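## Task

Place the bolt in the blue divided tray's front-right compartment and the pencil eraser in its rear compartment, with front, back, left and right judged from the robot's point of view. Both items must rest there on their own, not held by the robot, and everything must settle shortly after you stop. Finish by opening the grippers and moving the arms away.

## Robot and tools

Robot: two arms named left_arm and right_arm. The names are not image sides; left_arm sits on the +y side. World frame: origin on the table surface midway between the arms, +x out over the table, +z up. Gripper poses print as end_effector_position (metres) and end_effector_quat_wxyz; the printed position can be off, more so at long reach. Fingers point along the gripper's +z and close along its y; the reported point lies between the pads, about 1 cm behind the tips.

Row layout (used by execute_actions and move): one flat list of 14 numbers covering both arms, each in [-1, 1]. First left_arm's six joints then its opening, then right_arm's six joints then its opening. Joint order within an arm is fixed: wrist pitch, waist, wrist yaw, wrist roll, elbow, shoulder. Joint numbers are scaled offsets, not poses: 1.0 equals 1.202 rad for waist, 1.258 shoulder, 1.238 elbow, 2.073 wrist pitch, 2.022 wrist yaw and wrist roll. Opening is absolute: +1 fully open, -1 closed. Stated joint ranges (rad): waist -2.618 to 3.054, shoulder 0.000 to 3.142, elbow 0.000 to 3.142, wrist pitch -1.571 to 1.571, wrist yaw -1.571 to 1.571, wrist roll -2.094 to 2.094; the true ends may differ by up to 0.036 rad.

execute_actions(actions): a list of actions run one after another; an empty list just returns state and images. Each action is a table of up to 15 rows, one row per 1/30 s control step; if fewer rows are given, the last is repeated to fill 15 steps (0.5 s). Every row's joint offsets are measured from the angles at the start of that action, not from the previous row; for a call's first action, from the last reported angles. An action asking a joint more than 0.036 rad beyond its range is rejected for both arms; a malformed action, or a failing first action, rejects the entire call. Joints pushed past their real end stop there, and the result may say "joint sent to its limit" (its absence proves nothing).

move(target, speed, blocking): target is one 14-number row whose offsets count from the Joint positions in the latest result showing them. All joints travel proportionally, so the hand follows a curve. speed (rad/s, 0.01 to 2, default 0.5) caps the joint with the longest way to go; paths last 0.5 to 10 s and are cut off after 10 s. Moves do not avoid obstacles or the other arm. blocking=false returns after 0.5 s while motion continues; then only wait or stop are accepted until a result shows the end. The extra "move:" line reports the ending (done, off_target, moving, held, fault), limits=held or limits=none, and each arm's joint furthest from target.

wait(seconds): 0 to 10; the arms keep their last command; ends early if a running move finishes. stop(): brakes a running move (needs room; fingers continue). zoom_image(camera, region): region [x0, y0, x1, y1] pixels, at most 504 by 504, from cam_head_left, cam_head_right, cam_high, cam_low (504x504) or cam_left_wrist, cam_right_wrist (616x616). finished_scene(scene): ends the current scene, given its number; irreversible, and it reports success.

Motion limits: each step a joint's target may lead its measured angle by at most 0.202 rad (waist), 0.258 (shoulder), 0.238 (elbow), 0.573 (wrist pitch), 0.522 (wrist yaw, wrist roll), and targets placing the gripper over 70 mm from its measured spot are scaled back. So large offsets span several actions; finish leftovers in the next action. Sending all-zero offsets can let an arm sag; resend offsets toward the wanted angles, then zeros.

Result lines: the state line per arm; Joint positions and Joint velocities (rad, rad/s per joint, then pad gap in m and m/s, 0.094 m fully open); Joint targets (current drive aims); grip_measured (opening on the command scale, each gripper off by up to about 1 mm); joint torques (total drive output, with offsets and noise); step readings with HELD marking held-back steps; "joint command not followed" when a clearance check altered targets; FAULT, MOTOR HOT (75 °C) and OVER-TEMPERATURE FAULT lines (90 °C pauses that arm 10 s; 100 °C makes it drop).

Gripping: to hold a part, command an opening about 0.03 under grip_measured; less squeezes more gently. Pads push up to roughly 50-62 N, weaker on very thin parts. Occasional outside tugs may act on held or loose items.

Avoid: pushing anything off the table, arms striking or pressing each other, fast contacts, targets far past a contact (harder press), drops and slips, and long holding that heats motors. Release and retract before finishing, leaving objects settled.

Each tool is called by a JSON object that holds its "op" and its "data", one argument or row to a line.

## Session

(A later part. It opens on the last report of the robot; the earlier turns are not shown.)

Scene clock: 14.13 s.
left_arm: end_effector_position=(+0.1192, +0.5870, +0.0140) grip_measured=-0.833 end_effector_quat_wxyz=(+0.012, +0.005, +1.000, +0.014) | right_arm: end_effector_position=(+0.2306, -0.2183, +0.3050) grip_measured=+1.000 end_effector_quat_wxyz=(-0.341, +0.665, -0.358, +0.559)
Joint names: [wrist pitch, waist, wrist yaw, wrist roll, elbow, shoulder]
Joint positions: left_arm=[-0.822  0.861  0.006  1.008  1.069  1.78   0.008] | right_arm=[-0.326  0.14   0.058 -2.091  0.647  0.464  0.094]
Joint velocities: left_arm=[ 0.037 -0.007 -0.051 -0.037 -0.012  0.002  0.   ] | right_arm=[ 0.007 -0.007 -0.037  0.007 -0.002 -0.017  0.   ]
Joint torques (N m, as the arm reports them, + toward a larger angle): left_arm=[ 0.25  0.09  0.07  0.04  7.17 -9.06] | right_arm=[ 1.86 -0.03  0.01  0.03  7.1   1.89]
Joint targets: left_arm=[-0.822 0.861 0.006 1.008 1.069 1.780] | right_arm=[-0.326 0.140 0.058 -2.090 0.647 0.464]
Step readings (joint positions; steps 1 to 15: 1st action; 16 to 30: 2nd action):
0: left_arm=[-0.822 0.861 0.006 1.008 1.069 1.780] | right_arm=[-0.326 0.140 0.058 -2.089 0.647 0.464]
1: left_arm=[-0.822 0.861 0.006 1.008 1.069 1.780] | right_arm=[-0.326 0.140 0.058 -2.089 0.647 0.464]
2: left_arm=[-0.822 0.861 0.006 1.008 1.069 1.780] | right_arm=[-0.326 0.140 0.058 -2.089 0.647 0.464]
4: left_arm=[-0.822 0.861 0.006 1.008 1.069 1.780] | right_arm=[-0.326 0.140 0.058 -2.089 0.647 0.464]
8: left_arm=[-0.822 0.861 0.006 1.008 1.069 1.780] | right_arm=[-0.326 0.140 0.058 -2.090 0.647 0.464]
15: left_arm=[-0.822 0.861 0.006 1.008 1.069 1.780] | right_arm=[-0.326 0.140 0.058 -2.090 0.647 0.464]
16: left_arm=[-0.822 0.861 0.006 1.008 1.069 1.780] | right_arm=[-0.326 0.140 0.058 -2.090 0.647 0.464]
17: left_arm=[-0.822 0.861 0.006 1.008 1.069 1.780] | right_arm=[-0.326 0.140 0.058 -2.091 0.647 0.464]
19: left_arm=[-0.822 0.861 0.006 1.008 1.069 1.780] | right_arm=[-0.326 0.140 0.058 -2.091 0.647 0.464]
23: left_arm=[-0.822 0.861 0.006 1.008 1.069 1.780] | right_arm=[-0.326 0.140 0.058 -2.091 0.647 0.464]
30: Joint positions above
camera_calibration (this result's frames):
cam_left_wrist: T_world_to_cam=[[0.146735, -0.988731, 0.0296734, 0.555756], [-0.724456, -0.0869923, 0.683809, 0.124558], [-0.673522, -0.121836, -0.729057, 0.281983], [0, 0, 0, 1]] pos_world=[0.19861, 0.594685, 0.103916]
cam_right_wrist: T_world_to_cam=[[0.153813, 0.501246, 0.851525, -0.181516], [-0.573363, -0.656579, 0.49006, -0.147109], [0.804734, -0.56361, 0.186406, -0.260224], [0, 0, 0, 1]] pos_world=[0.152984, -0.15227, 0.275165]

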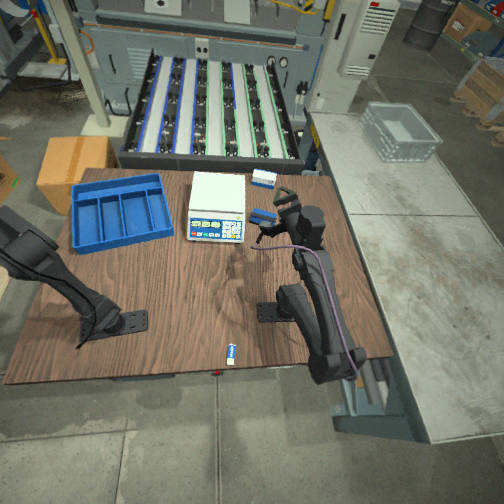

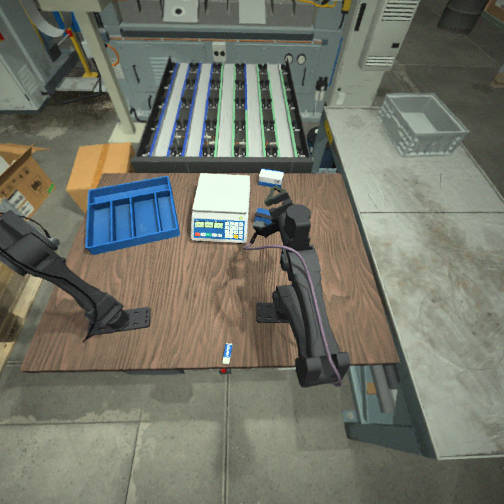

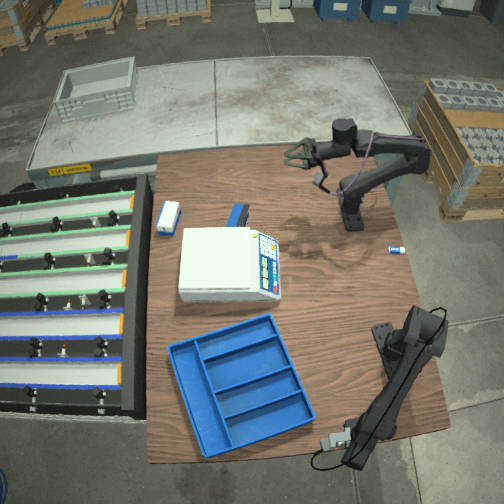

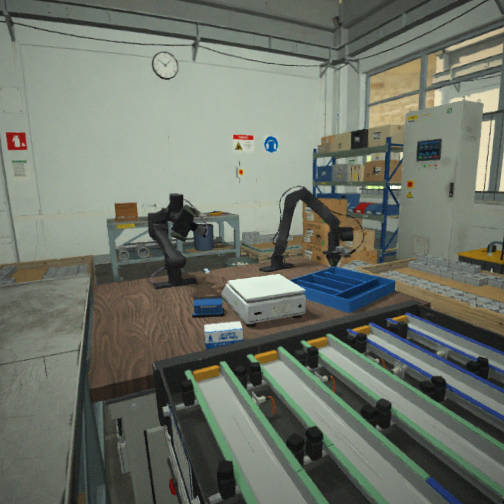

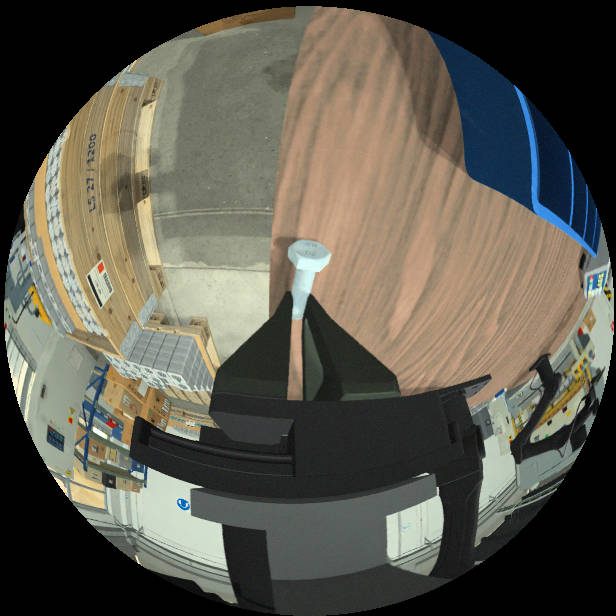

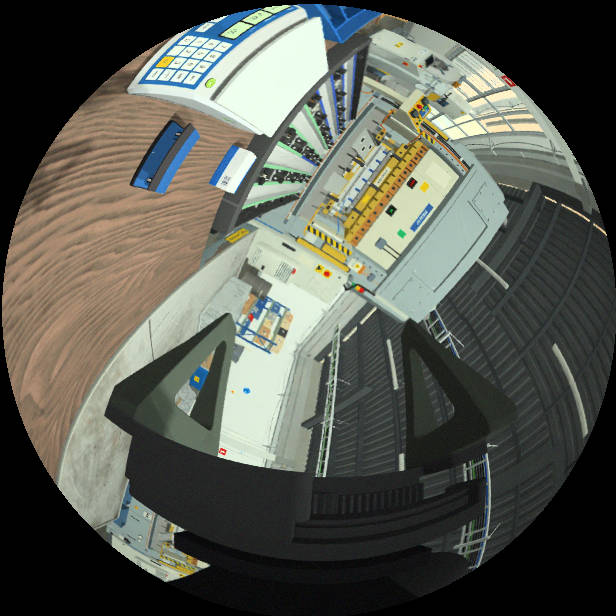

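{"op": "execute_actions", "data": {
  "actions": [
    [[0.003,0.005,-0.003,0.004,-0.012,0.012,-0.865,0,0.005,0,0,0.01,0,1]]
  ]
}}

{"op": "zoom_image", "data": {
  "camera": "cam_left_wrist",
  "region": [200, 220, 400, 400]
}}

Scene clock: 14.80 s.
left_arm: end_effector_position=(+0.1192, +0.5870, +0.0140) grip_measured=-0.853 end_effector_quat_wxyz=(+0.012, +0.005, +1.000, +0.014) | right_arm: end_effector_position=(+0.2306, -0.2183, +0.3050) grip_measured=+1.000 end_effector_quat_wxyz=(-0.341, +0.666, -0.358, +0.559)
Joint names: [wrist pitch, waist, wrist yaw, wrist roll, elbow, shoulder]
Joint positions: left_arm=[-0.822  0.861  0.006  1.008  1.069  1.78   0.007] | right_arm=[-0.326  0.14   0.058 -2.093  0.647  0.464  0.094]
Joint velocities: left_arm=[ 0.007 -0.007 -0.007 -0.022 -0.027 -0.012 -0.   ] | right_arm=[-0.022 -0.002  0.051  0.037  0.012 -0.007  0.   ]
Joint torques (N m, as the arm reports them, + toward a larger angle): left_arm=[ 0.32  0.47 -0.02  0.17  5.69 -7.73] | right_arm=[1.84 0.49 0.   0.02 8.21 1.9 ]
Joint targets: left_arm=[-0.815 0.867 -0.001 1.016 1.054 1.795] | right_arm=[-0.326 0.146 0.058 -2.091 0.660 0.464]
Step readings (joint positions):
0: left_arm=[-0.822 0.861 0.006 1.008 1.069 1.780] | right_arm=[-0.326 0.140 0.058 -2.091 0.647 0.464]
1: left_arm=[-0.822 0.861 0.006 1.008 1.069 1.780] | right_arm=[-0.326 0.140 0.058 -2.092 0.647 0.464]
2: left_arm=[-0.822 0.861 0.006 1.008 1.069 1.780] | right_arm=[-0.326 0.140 0.058 -2.092 0.647 0.464]
4: left_arm=[-0.822 0.861 0.006 1.008 1.069 1.780] | right_arm=[-0.326 0.140 0.058 -2.093 0.647 0.464]
8: left_arm=[-0.822 0.861 0.006 1.008 1.069 1.780] | right_arm=[-0.326 0.140 0.058 -2.093 0.647 0.464]
15: Joint positions above
camera_calibration (this result's frames):
cam_left_wrist: T_world_to_cam=[[0.146735, -0.988731, 0.0296734, 0.555756], [-0.724456, -0.0869923, 0.683809, 0.124558], [-0.673522, -0.121836, -0.729057, 0.281983], [0, 0, 0, 1]] pos_world=[0.19861, 0.594685, 0.103916]
cam_right_wrist: T_world_to_cam=[[0.153634, 0.502563, 0.85078, -0.18096], [-0.573261, -0.655964, 0.491003, -0.147286], [0.804841, -0.563154, 0.187321, -0.260429], [0, 0, 0, 1]] pos_world=[0.152972, -0.152332, 0.275059]

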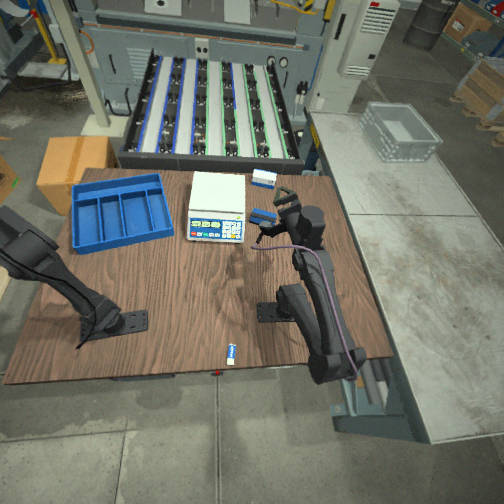

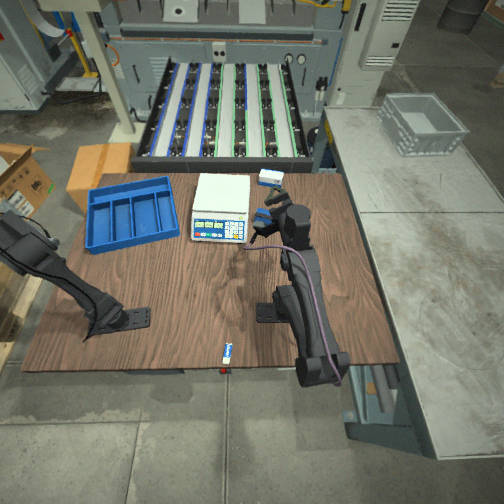

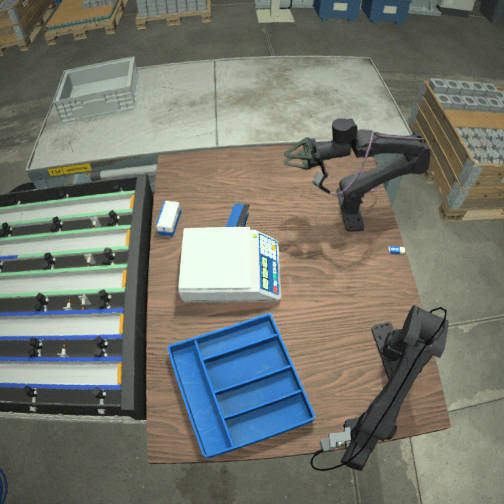

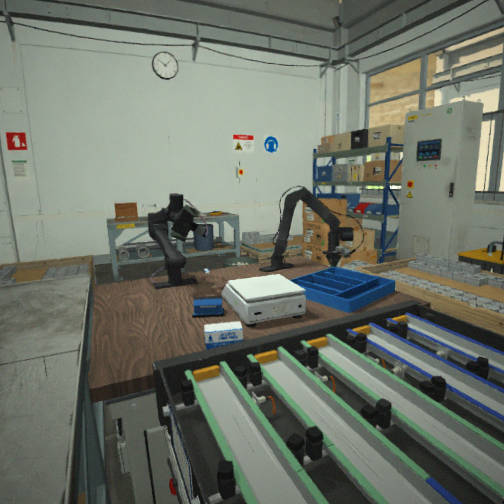

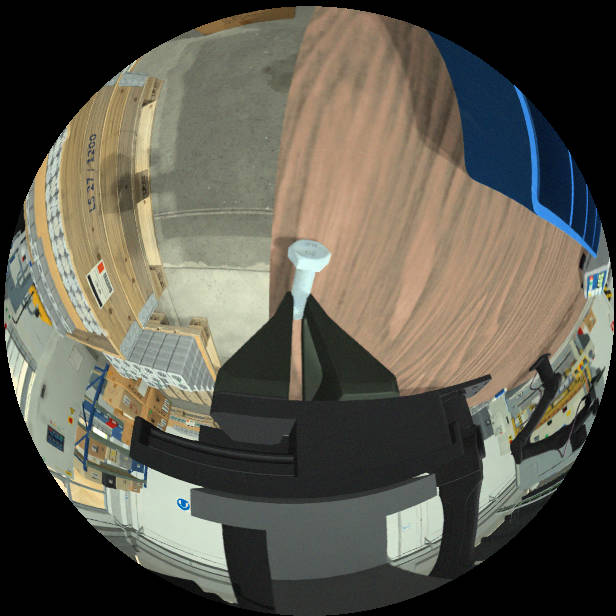

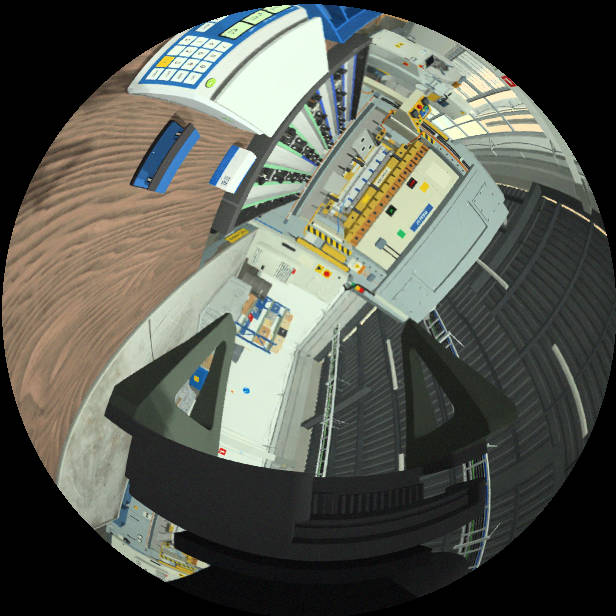

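Region (200, 220, 400, 400) of cam_left_wrist's 616x616 image, scaled by 2.520, with more detail than that image has; it fills the top 454 rows of this view, and the rest is white.

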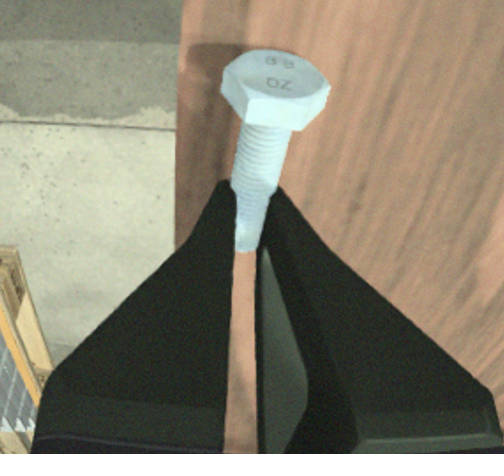

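{"op": "move", "data": {
  "target": [-0.04, 0.005, -0.003, 0.004, 0.075, 0.0, -0.88, 0, 0.005, 0, 0.03, 0.01, 0, 1],
  "speed": 0.2
}}

{"op": "zoom_image", "data": {
  "camera": "cam_left_wrist",
  "region": [200, 220, 400, 400]
}}

Scene clock: 16.03 s.
left_arm: end_effector_position=(+0.1237, +0.5939, +0.0302) grip_measured=-0.864 end_effector_quat_wxyz=(+0.013, +0.005, +1.000, +0.015) | right_arm: end_effector_position=(+0.2306, -0.2183, +0.3050) grip_measured=+1.000 end_effector_quat_wxyz=(-0.354, +0.657, -0.373, +0.551)
Joint names: [wrist pitch, waist, wrist yaw, wrist roll, elbow, shoulder]
Joint positions: left_arm=[-0.89   0.861  0.006  1.008  1.139  1.78   0.006] | right_arm=[-0.326  0.14   0.058 -2.046  0.647  0.464  0.094]
Joint velocities: left_arm=[ 0.022  0.007 -0.007 -0.081 -0.027 -0.002 -0.   ] | right_arm=[-0.022  0.007 -0.051  0.022  0.002  0.022  0.   ]
Joint torques (N m, as the arm reports them, + toward a larger angle): left_arm=[ 0.15  0.41 -0.05  0.1   9.28 -9.14] | right_arm=[1.85 0.49 0.   0.08 8.24 1.84]
Joint targets: left_arm=[-0.905 0.867 -0.000 1.016 1.161 1.780] | right_arm=[-0.326 0.146 0.058 -2.032 0.660 0.464]
move: off_target (left_arm); limits=none; left_arm: farthest joint: the elbow, 0.022 radians from its target (0.093 radians at the start); right_arm: farthest joint: the wrist roll, 0.014 radians from its target (0.061 radians at the start)
camera_calibration (this result's frames):
cam_left_wrist: T_world_to_cam=[[0.146693, -0.988795, 0.0276677, 0.561555], [-0.725446, -0.0885249, 0.682563, 0.118354], [-0.672465, -0.120199, -0.730303, 0.296606], [0, 0, 0, 1]] pos_world=[0.20294, 0.601392, 0.120291]
cam_right_wrist: T_world_to_cam=[[0.159019, 0.461546, 0.872747, -0.197857], [-0.576508, -0.674216, 0.461597, -0.141554], [0.801468, -0.576549, 0.158872, -0.253899], [0, 0, 0, 1]] pos_world=[0.153348, -0.150503, 0.278358]

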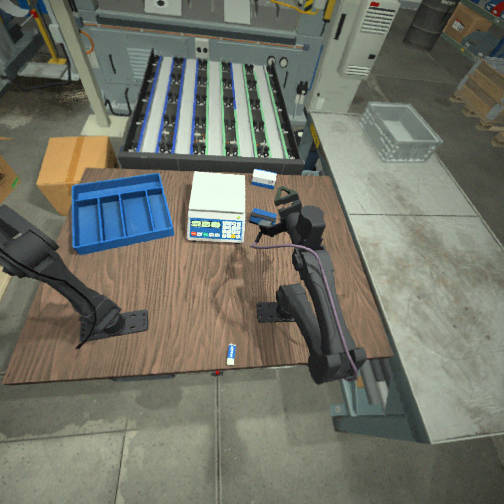

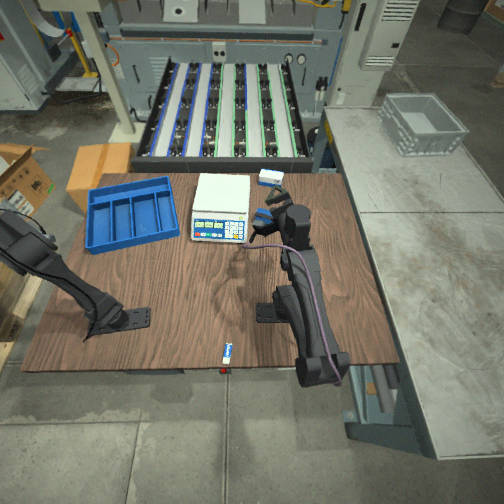

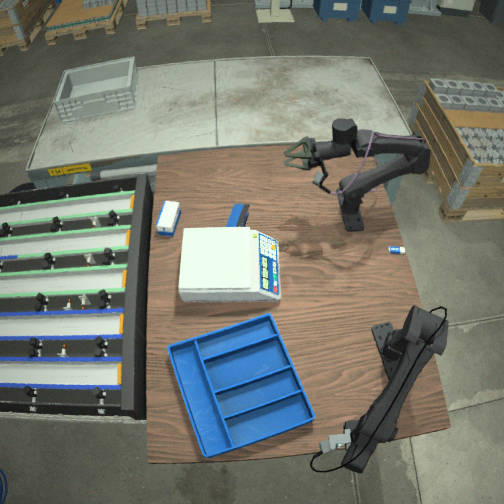

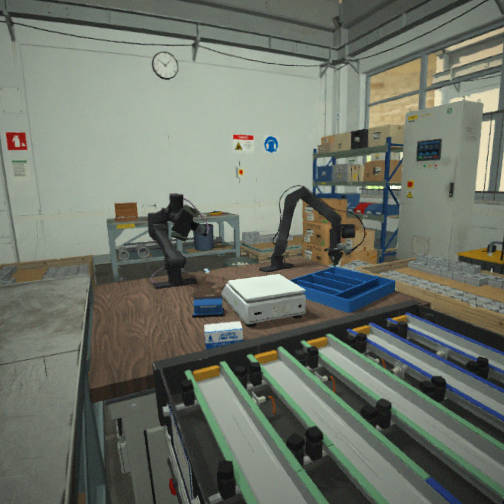

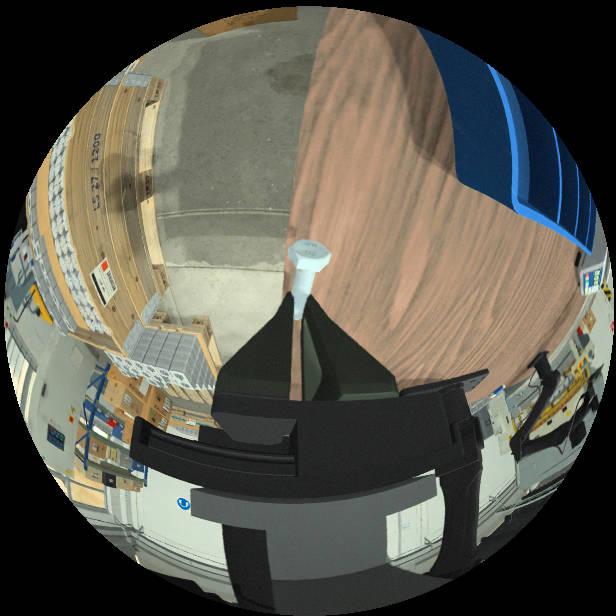

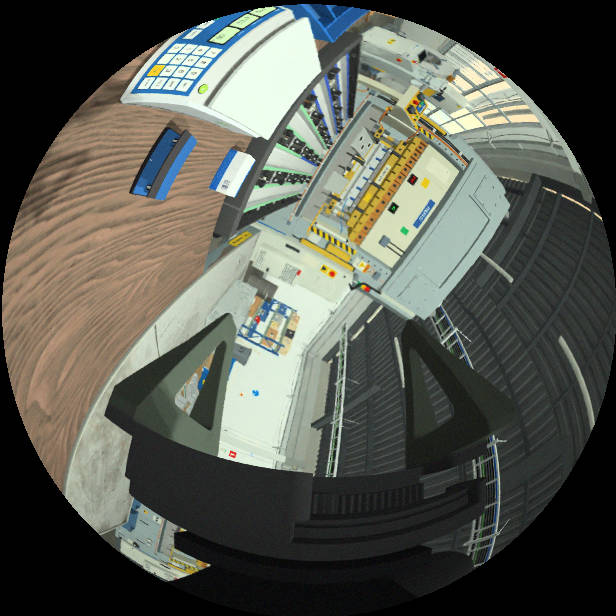

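Region (200, 220, 400, 400) of cam_left_wrist's 616x616 image, scaled by 2.520, with more detail than that image has; it fills the top 454 rows of this view, and the rest is white.

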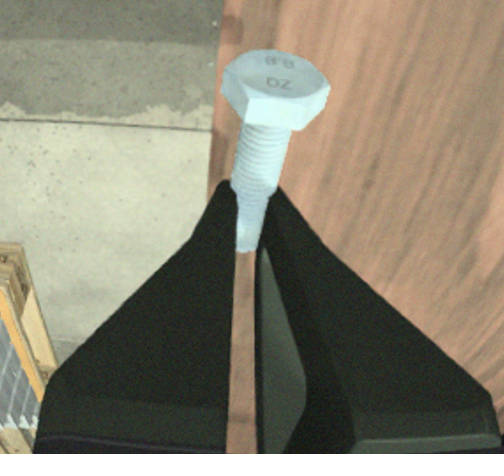

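{"op": "move", "data": {
  "target": [-0.194, -0.117, -0.003, -0.2, 0.288, -0.03, -0.88, 0, 0.005, 0, 0, 0.01, 0, 1],
  "speed": 0.7
}}

{"op": "move", "data": {
  "target": [-0.085, -0.915, -0.003, -0.535, 0.54, 0.40, -0.88, 0, 0.005, 0, 0, 0.01, 0, 1],
  "speed": 0.9
}}

Scene clock: 18.10 s.
left_arm: end_effector_position=(+0.1625, +0.5732, +0.1185) grip_measured=-0.864 end_effector_quat_wxyz=(+0.005, -0.124, +0.992, +0.001) | right_arm: end_effector_position=(+0.2306, -0.2183, +0.3050) grip_measured=+1.000 end_effector_quat_wxyz=(-0.353, +0.657, -0.373, +0.551)
Joint names: [wrist pitch, waist, wrist yaw, wrist roll, elbow, shoulder]
Joint positions: left_arm=[-1.279  0.724  0.004  0.613  1.477  1.76   0.006] | right_arm=[-0.326  0.14   0.058 -2.048  0.647  0.464  0.094]
Joint velocities: left_arm=[-0.051  0.002  0.007 -0.037  0.012 -0.012 -0.001] | right_arm=[ 0.007  0.012  0.007  0.022 -0.002 -0.007  0.   ]
Joint torques (N m, as the arm reports them, + toward a larger angle): left_arm=[  0.04  -0.62  -0.03  -0.05   9.52 -10.85] | right_arm=[1.85 0.5  0.01 0.02 8.21 1.9 ]
Joint targets: left_arm=[-1.292 0.720 -0.001 0.604 1.496 1.743] | right_arm=[-0.326 0.146 0.058 -2.046 0.660 0.464]
move: done; limits=none; left_arm: farthest joint: the elbow, 0.019 radians from its target (0.356 radians at the start); right_arm: farthest joint: the elbow, 0.012 radians from its target (0.012 radians at the start)
camera_calibration (this result's frames):
cam_left_wrist: T_world_to_cam=[[0.395047, -0.917055, 0.0542911, 0.448304], [-0.67254, -0.248445, 0.697112, 0.165715], [-0.625802, -0.311905, -0.714904, 0.485219], [0, 0, 0, 1]] pos_world=[0.238, 0.603633, 0.207024]
cam_right_wrist: T_world_to_cam=[[0.158848, 0.462896, 0.872063, -0.197314], [-0.576399, -0.673644, 0.462566, -0.14175], [0.80158, -0.576134, 0.159806, -0.254119], [0, 0, 0, 1]] pos_world=[0.153336, -0.15056, 0.278249]

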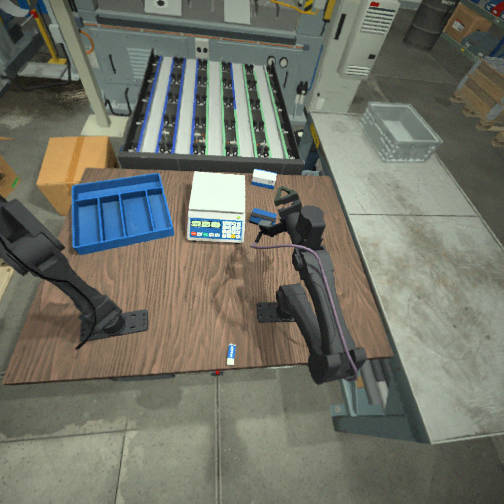

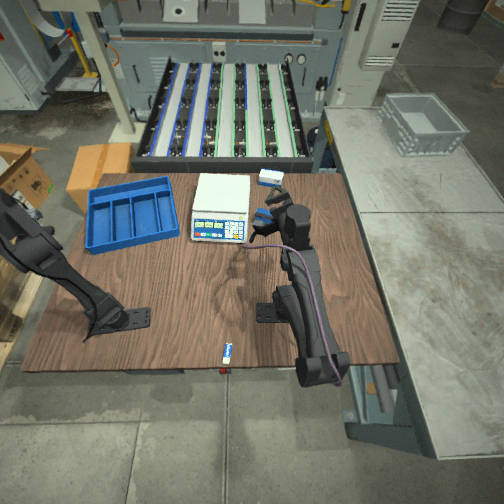

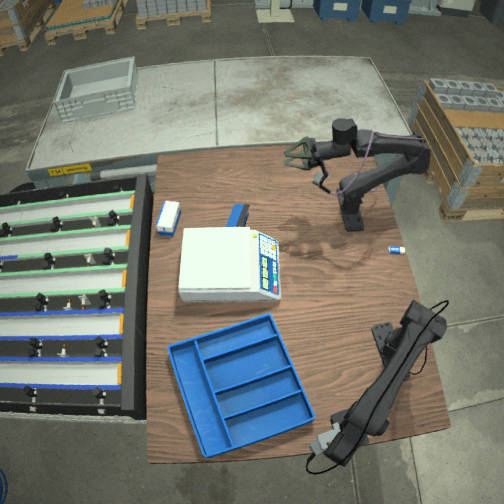

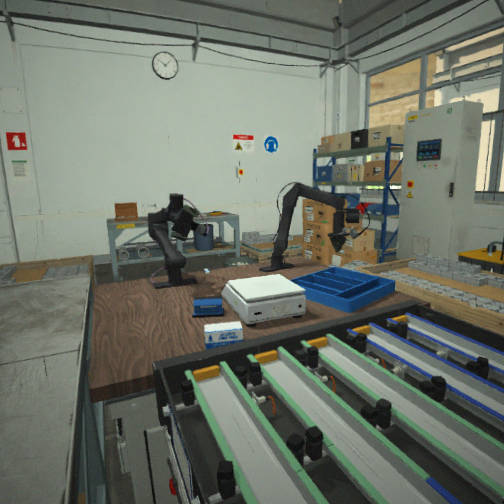

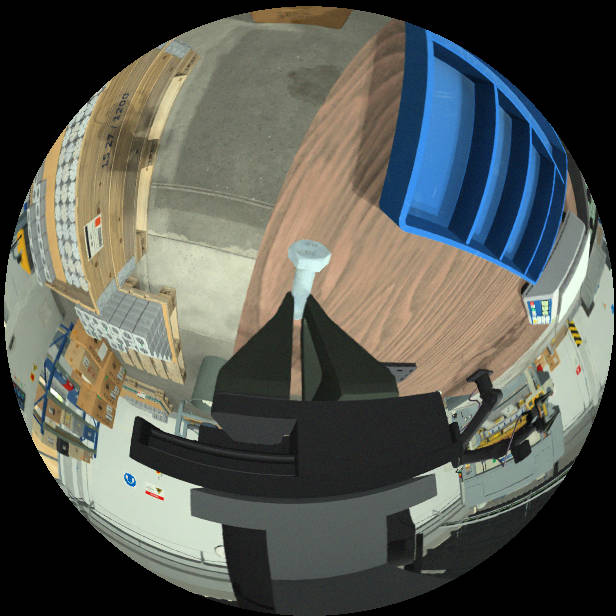

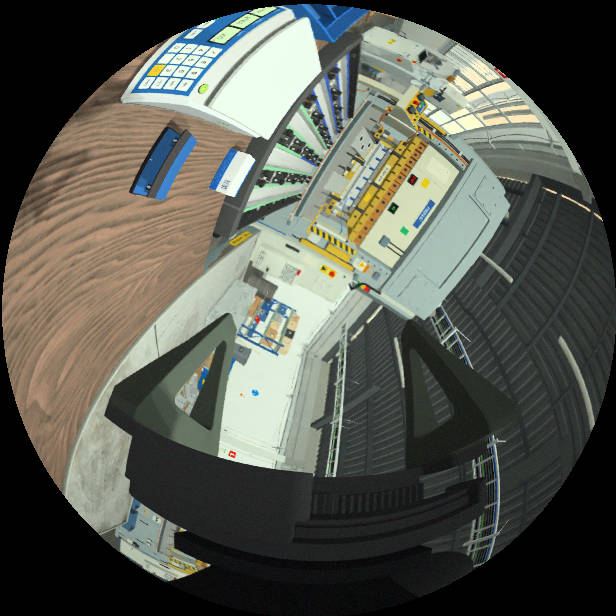

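Scene clock: 20.27 s.
left_arm: end_effector_position=(+0.3749, +0.2232, +0.1023) grip_measured=-0.864 end_effector_quat_wxyz=(-0.003, -0.108, +0.994, -0.001) | right_arm: end_effector_position=(+0.2306, -0.2183, +0.3050) grip_measured=+1.000 end_effector_quat_wxyz=(-0.353, +0.658, -0.372, +0.552)
Joint names: [wrist pitch, waist, wrist yaw, wrist roll, elbow, shoulder]
Joint positions: left_arm=[-1.443 -0.379  0.004 -0.459  2.12   2.252  0.006] | right_arm=[-0.326  0.14   0.058 -2.049  0.647  0.464  0.094]
Joint velocities: left_arm=[-0.051  0.007 -0.007  0.051  0.022 -0.027 -0.   ] | right_arm=[-0.066  0.007  0.022  0.022  0.007 -0.002  0.   ]
Joint torques (N m, as the arm reports them, + toward a larger angle): left_arm=[  0.06   0.18  -0.02  -0.05   9.99 -13.16] | right_arm=[ 1.85  0.49 -0.01  0.02  8.22  1.88]
Joint targets: left_arm=[-1.455 -0.376 -0.001 -0.468 2.145 2.263] | right_arm=[-0.326 0.146 0.058 -2.048 0.660 0.464]
move: off_target (left_arm); limits=none; left_arm: farthest joint: the elbow, 0.026 radians from its target (0.669 radians at the start); right_arm: farthest joint: the elbow, 0.012 radians from its target (0.012 radians at the start)
camera_calibration (this result's frames):
cam_left_wrist: T_world_to_cam=[[0.366954, -0.928629, 0.0547123, 0.0573987], [-0.670162, -0.223113, 0.707886, 0.225267], [-0.645157, -0.296428, -0.704204, 0.500115], [0, 0, 0, 1]] pos_world=[0.452555, 0.25181, 0.189579]
cam_right_wrist: T_world_to_cam=[[0.158633, 0.464583, 0.871205, -0.196635], [-0.576264, -0.672927, 0.463777, -0.141994], [0.80172, -0.575614, 0.160974, -0.254394], [0, 0, 0, 1]] pos_world=[0.15332, -0.150631, 0.278114]

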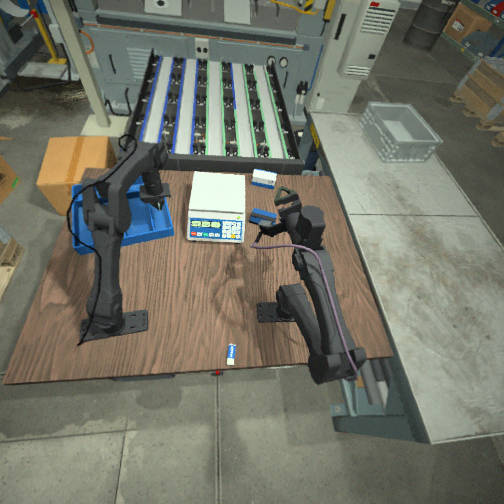

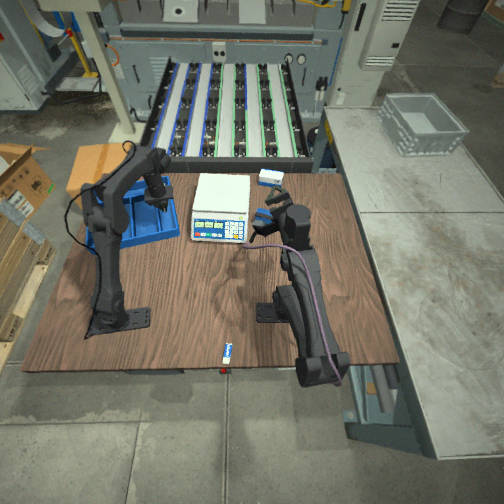

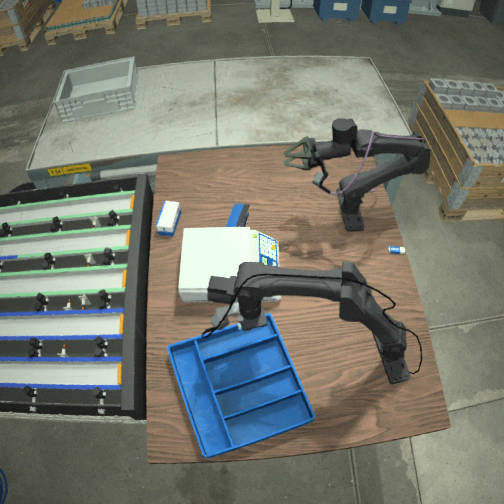

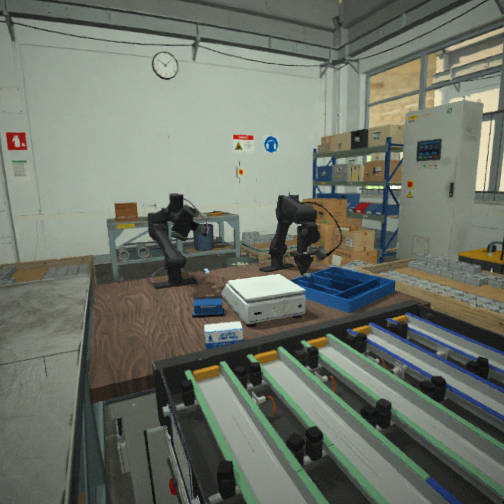

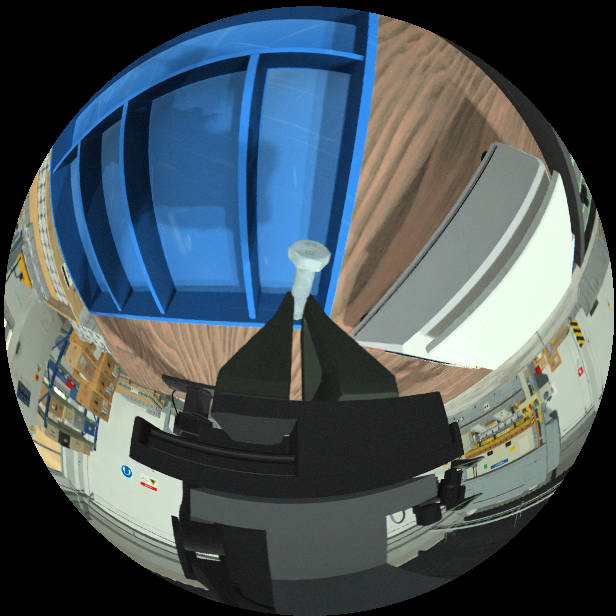

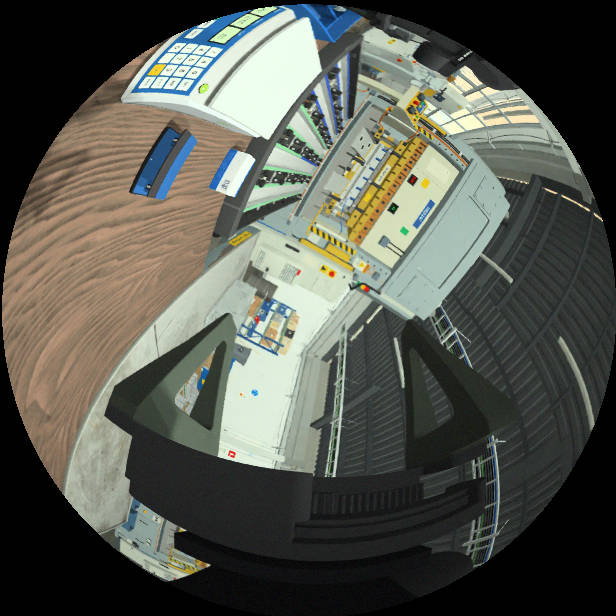

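{"op": "move", "data": {
  "target": [0.14, 0.016, -0.002, -0.004, -0.226, 0.018, -0.88, 0, 0.005, 0, 0, 0.01, 0, 1],
  "speed": 0.4
}}

Scene clock: 22.43 s.
left_arm: end_effector_position=(+0.3762, +0.2285, +0.0295) grip_measured=-0.864 end_effector_quat_wxyz=(-0.003, -0.114, +0.993, -0.001) | right_arm: end_effector_position=(+0.2306, -0.2183, +0.3050) grip_measured=+1.000 end_effector_quat_wxyz=(-0.352, +0.658, -0.372, +0.552)
Joint names: [wrist pitch, waist, wrist yaw, wrist roll, elbow, shoulder]
Joint positions: left_arm=[-1.162 -0.367  0.004 -0.46   1.851  2.265  0.006] | right_arm=[-0.326  0.14   0.058 -2.051  0.647  0.464  0.094]
Joint velocities: left_arm=[-0.081 -0.002  0.007 -0.066 -0.002 -0.002  0.   ] | right_arm=[ 0.051 -0.012  0.081  0.007 -0.017 -0.017  0.   ]
Joint torques (N m, as the arm reports them, + toward a larger angle): left_arm=[  0.28   0.51   0.04  -0.04   6.73 -13.14] | right_arm=[1.85 0.46 0.   0.03 8.21 1.85]
Joint targets: left_arm=[-1.152 -0.360 -0.000 -0.467 1.840 2.275] | right_arm=[-0.326 0.146 0.058 -2.049 0.660 0.464]
move: done; limits=none; left_arm: farthest joint: the elbow, 0.011 radians from its target (0.280 radians at the start); right_arm: farthest joint: the elbow, 0.012 radians from its target (0.012 radians at the start)
camera_calibration (this result's frames):
cam_left_wrist: T_world_to_cam=[[0.379028, -0.923806, 0.0540467, 0.0602728], [-0.666422, -0.231972, 0.708569, 0.27945], [-0.642043, -0.304585, -0.703569, 0.451868], [0, 0, 0, 1]] pos_world=[0.453505, 0.258137, 0.116653]
cam_right_wrist: T_world_to_cam=[[0.158461, 0.46593, 0.870517, -0.196091], [-0.576156, -0.672352, 0.464744, -0.142188], [0.801832, -0.575197, 0.161907, -0.254613], [0, 0, 0, 1]] pos_world=[0.153307, -0.150689, 0.278005]

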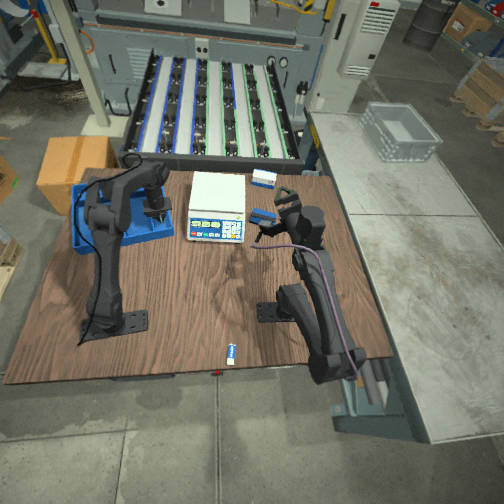

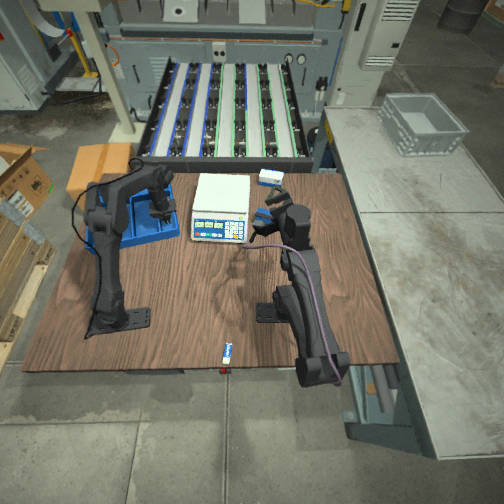

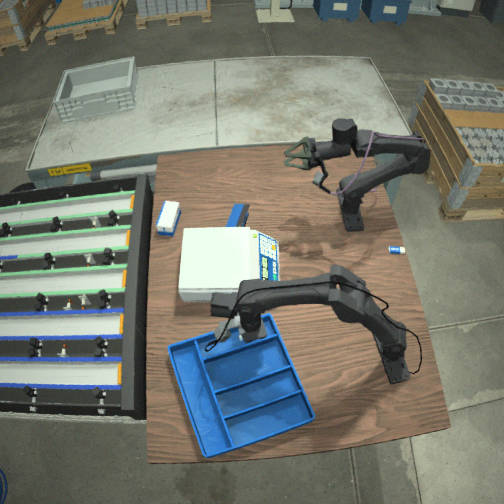

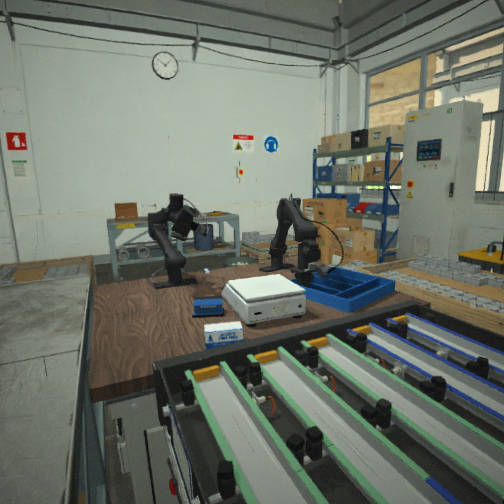

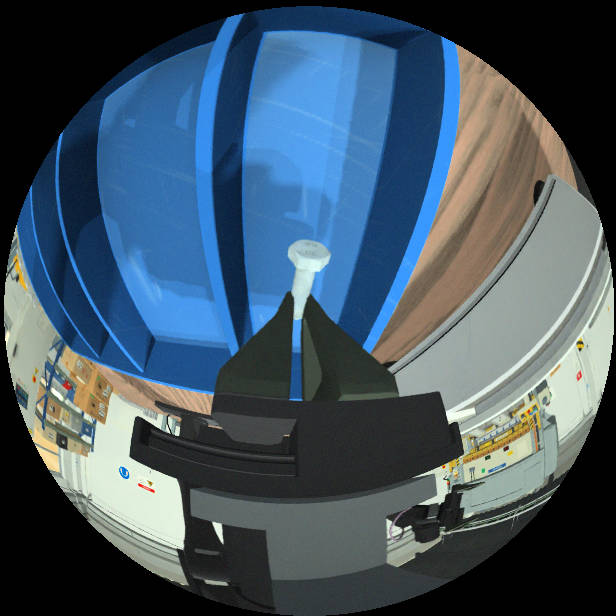

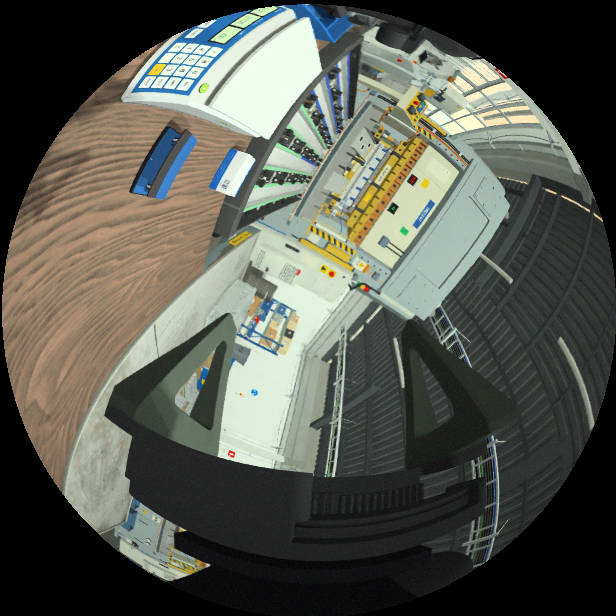

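{"op": "move", "data": {
  "target": [0.02, 0.006, -0.002, -0.004, -0.035, 0.008, -0.88, 0, 0.005, 0, 0, 0.01, 0, 1],
  "speed": 0.15
}}

{"op": "zoom_image", "data": {
  "camera": "cam_left_wrist",
  "region": [180, 150, 430, 400]
}}

Scene clock: 23.30 s.
left_arm: end_effector_position=(+0.3747, +0.2289, +0.0232) grip_measured=-0.864 end_effector_quat_wxyz=(-0.004, -0.114, +0.993, -0.001) | right_arm: end_effector_position=(+0.2306, -0.2183, +0.3050) grip_measured=+1.000 end_effector_quat_wxyz=(-0.352, +0.658, -0.371, +0.552)
Joint names: [wrist pitch, waist, wrist yaw, wrist roll, elbow, shoulder]
Joint positions: left_arm=[-1.138 -0.367  0.004 -0.46   1.825  2.265  0.006] | right_arm=[-0.326  0.14   0.058 -2.052  0.647  0.464  0.094]
Joint velocities: left_arm=[-0.022 -0.002 -0.037 -0.022  0.022  0.002 -0.   ] | right_arm=[ 0.051 -0.002 -0.007  0.007  0.002 -0.027  0.   ]
Joint torques (N m, as the arm reports them, + toward a larger angle): left_arm=[  0.33   0.51  -0.02  -0.06   5.98 -13.25] | right_arm=[1.84 0.51 0.   0.03 8.21 1.9 ]
Joint targets: left_arm=[-1.121 -0.360 -0.000 -0.468 1.808 2.275] | right_arm=[-0.326 0.146 0.058 -2.051 0.660 0.464]
move: done; limits=none; left_arm: farthest joint: the elbow, 0.018 radians from its target (0.043 radians at the start); right_arm: farthest joint: the elbow, 0.012 radians from its target (0.012 radians at the start)
camera_calibration (this result's frames):
cam_left_wrist: T_world_to_cam=[[0.379088, -0.92382, 0.0533833, 0.0614693], [-0.665632, -0.232157, 0.709251, 0.282786], [-0.642826, -0.304402, -0.702932, 0.446827], [0, 0, 0, 1]] pos_world=[0.452161, 0.258452, 0.110241]
cam_right_wrist: T_world_to_cam=[[0.158288, 0.467277, 0.869826, -0.195546], [-0.576048, -0.671776, 0.465711, -0.142382], [0.801944, -0.574778, 0.16284, -0.254832], [0, 0, 0, 1]] pos_world=[0.153295, -0.150746, 0.277897]

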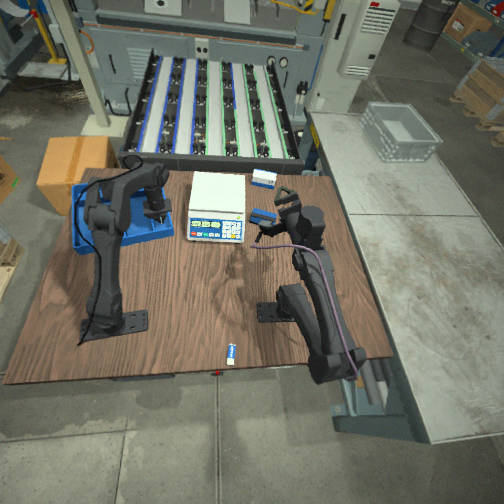

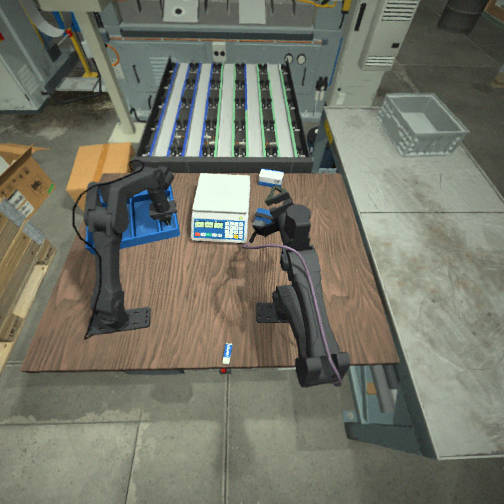

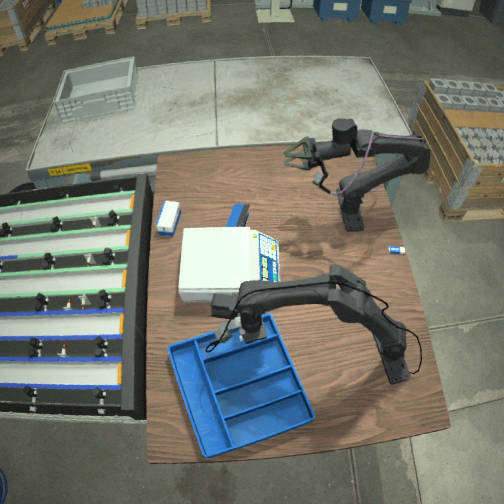

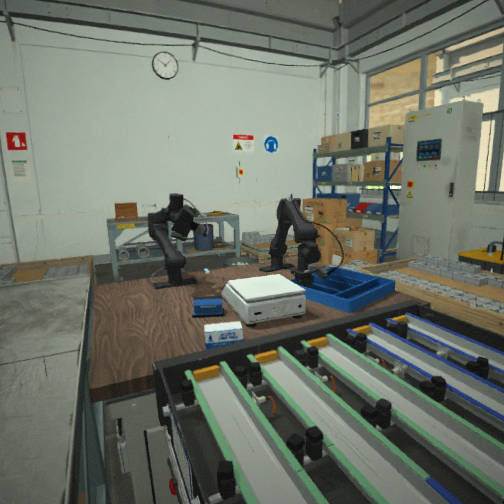

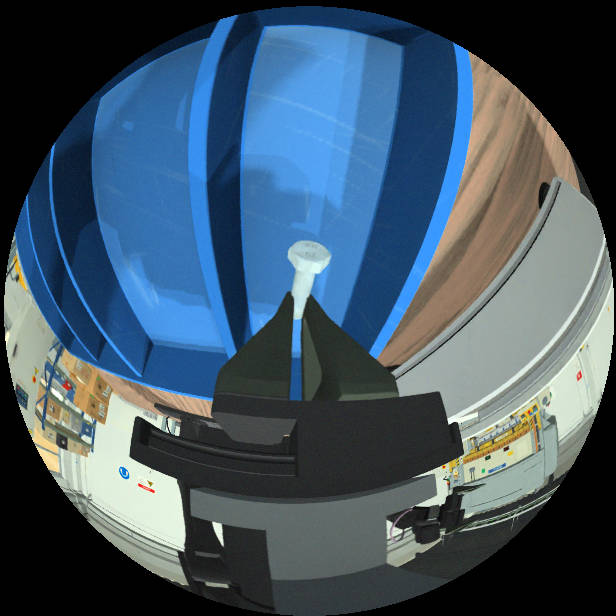

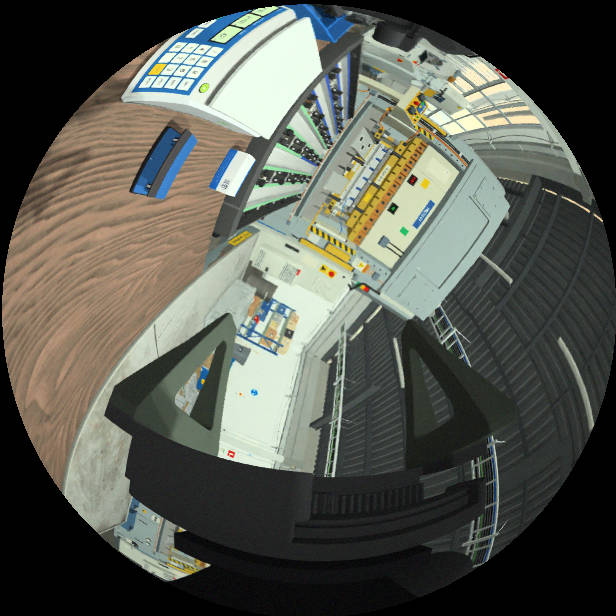

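Region (180, 150, 430, 400) of cam_left_wrist's 616x616 image, scaled by 2.016, with more detail than that image has.

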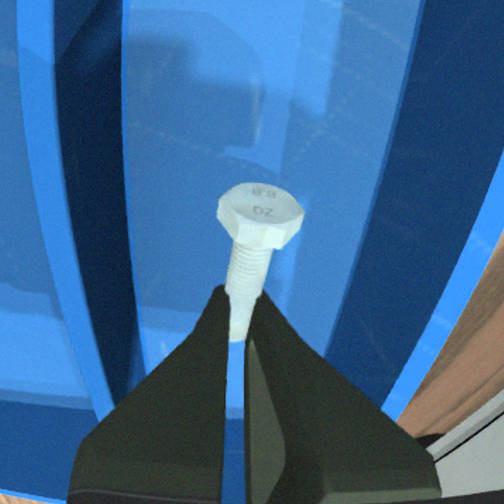

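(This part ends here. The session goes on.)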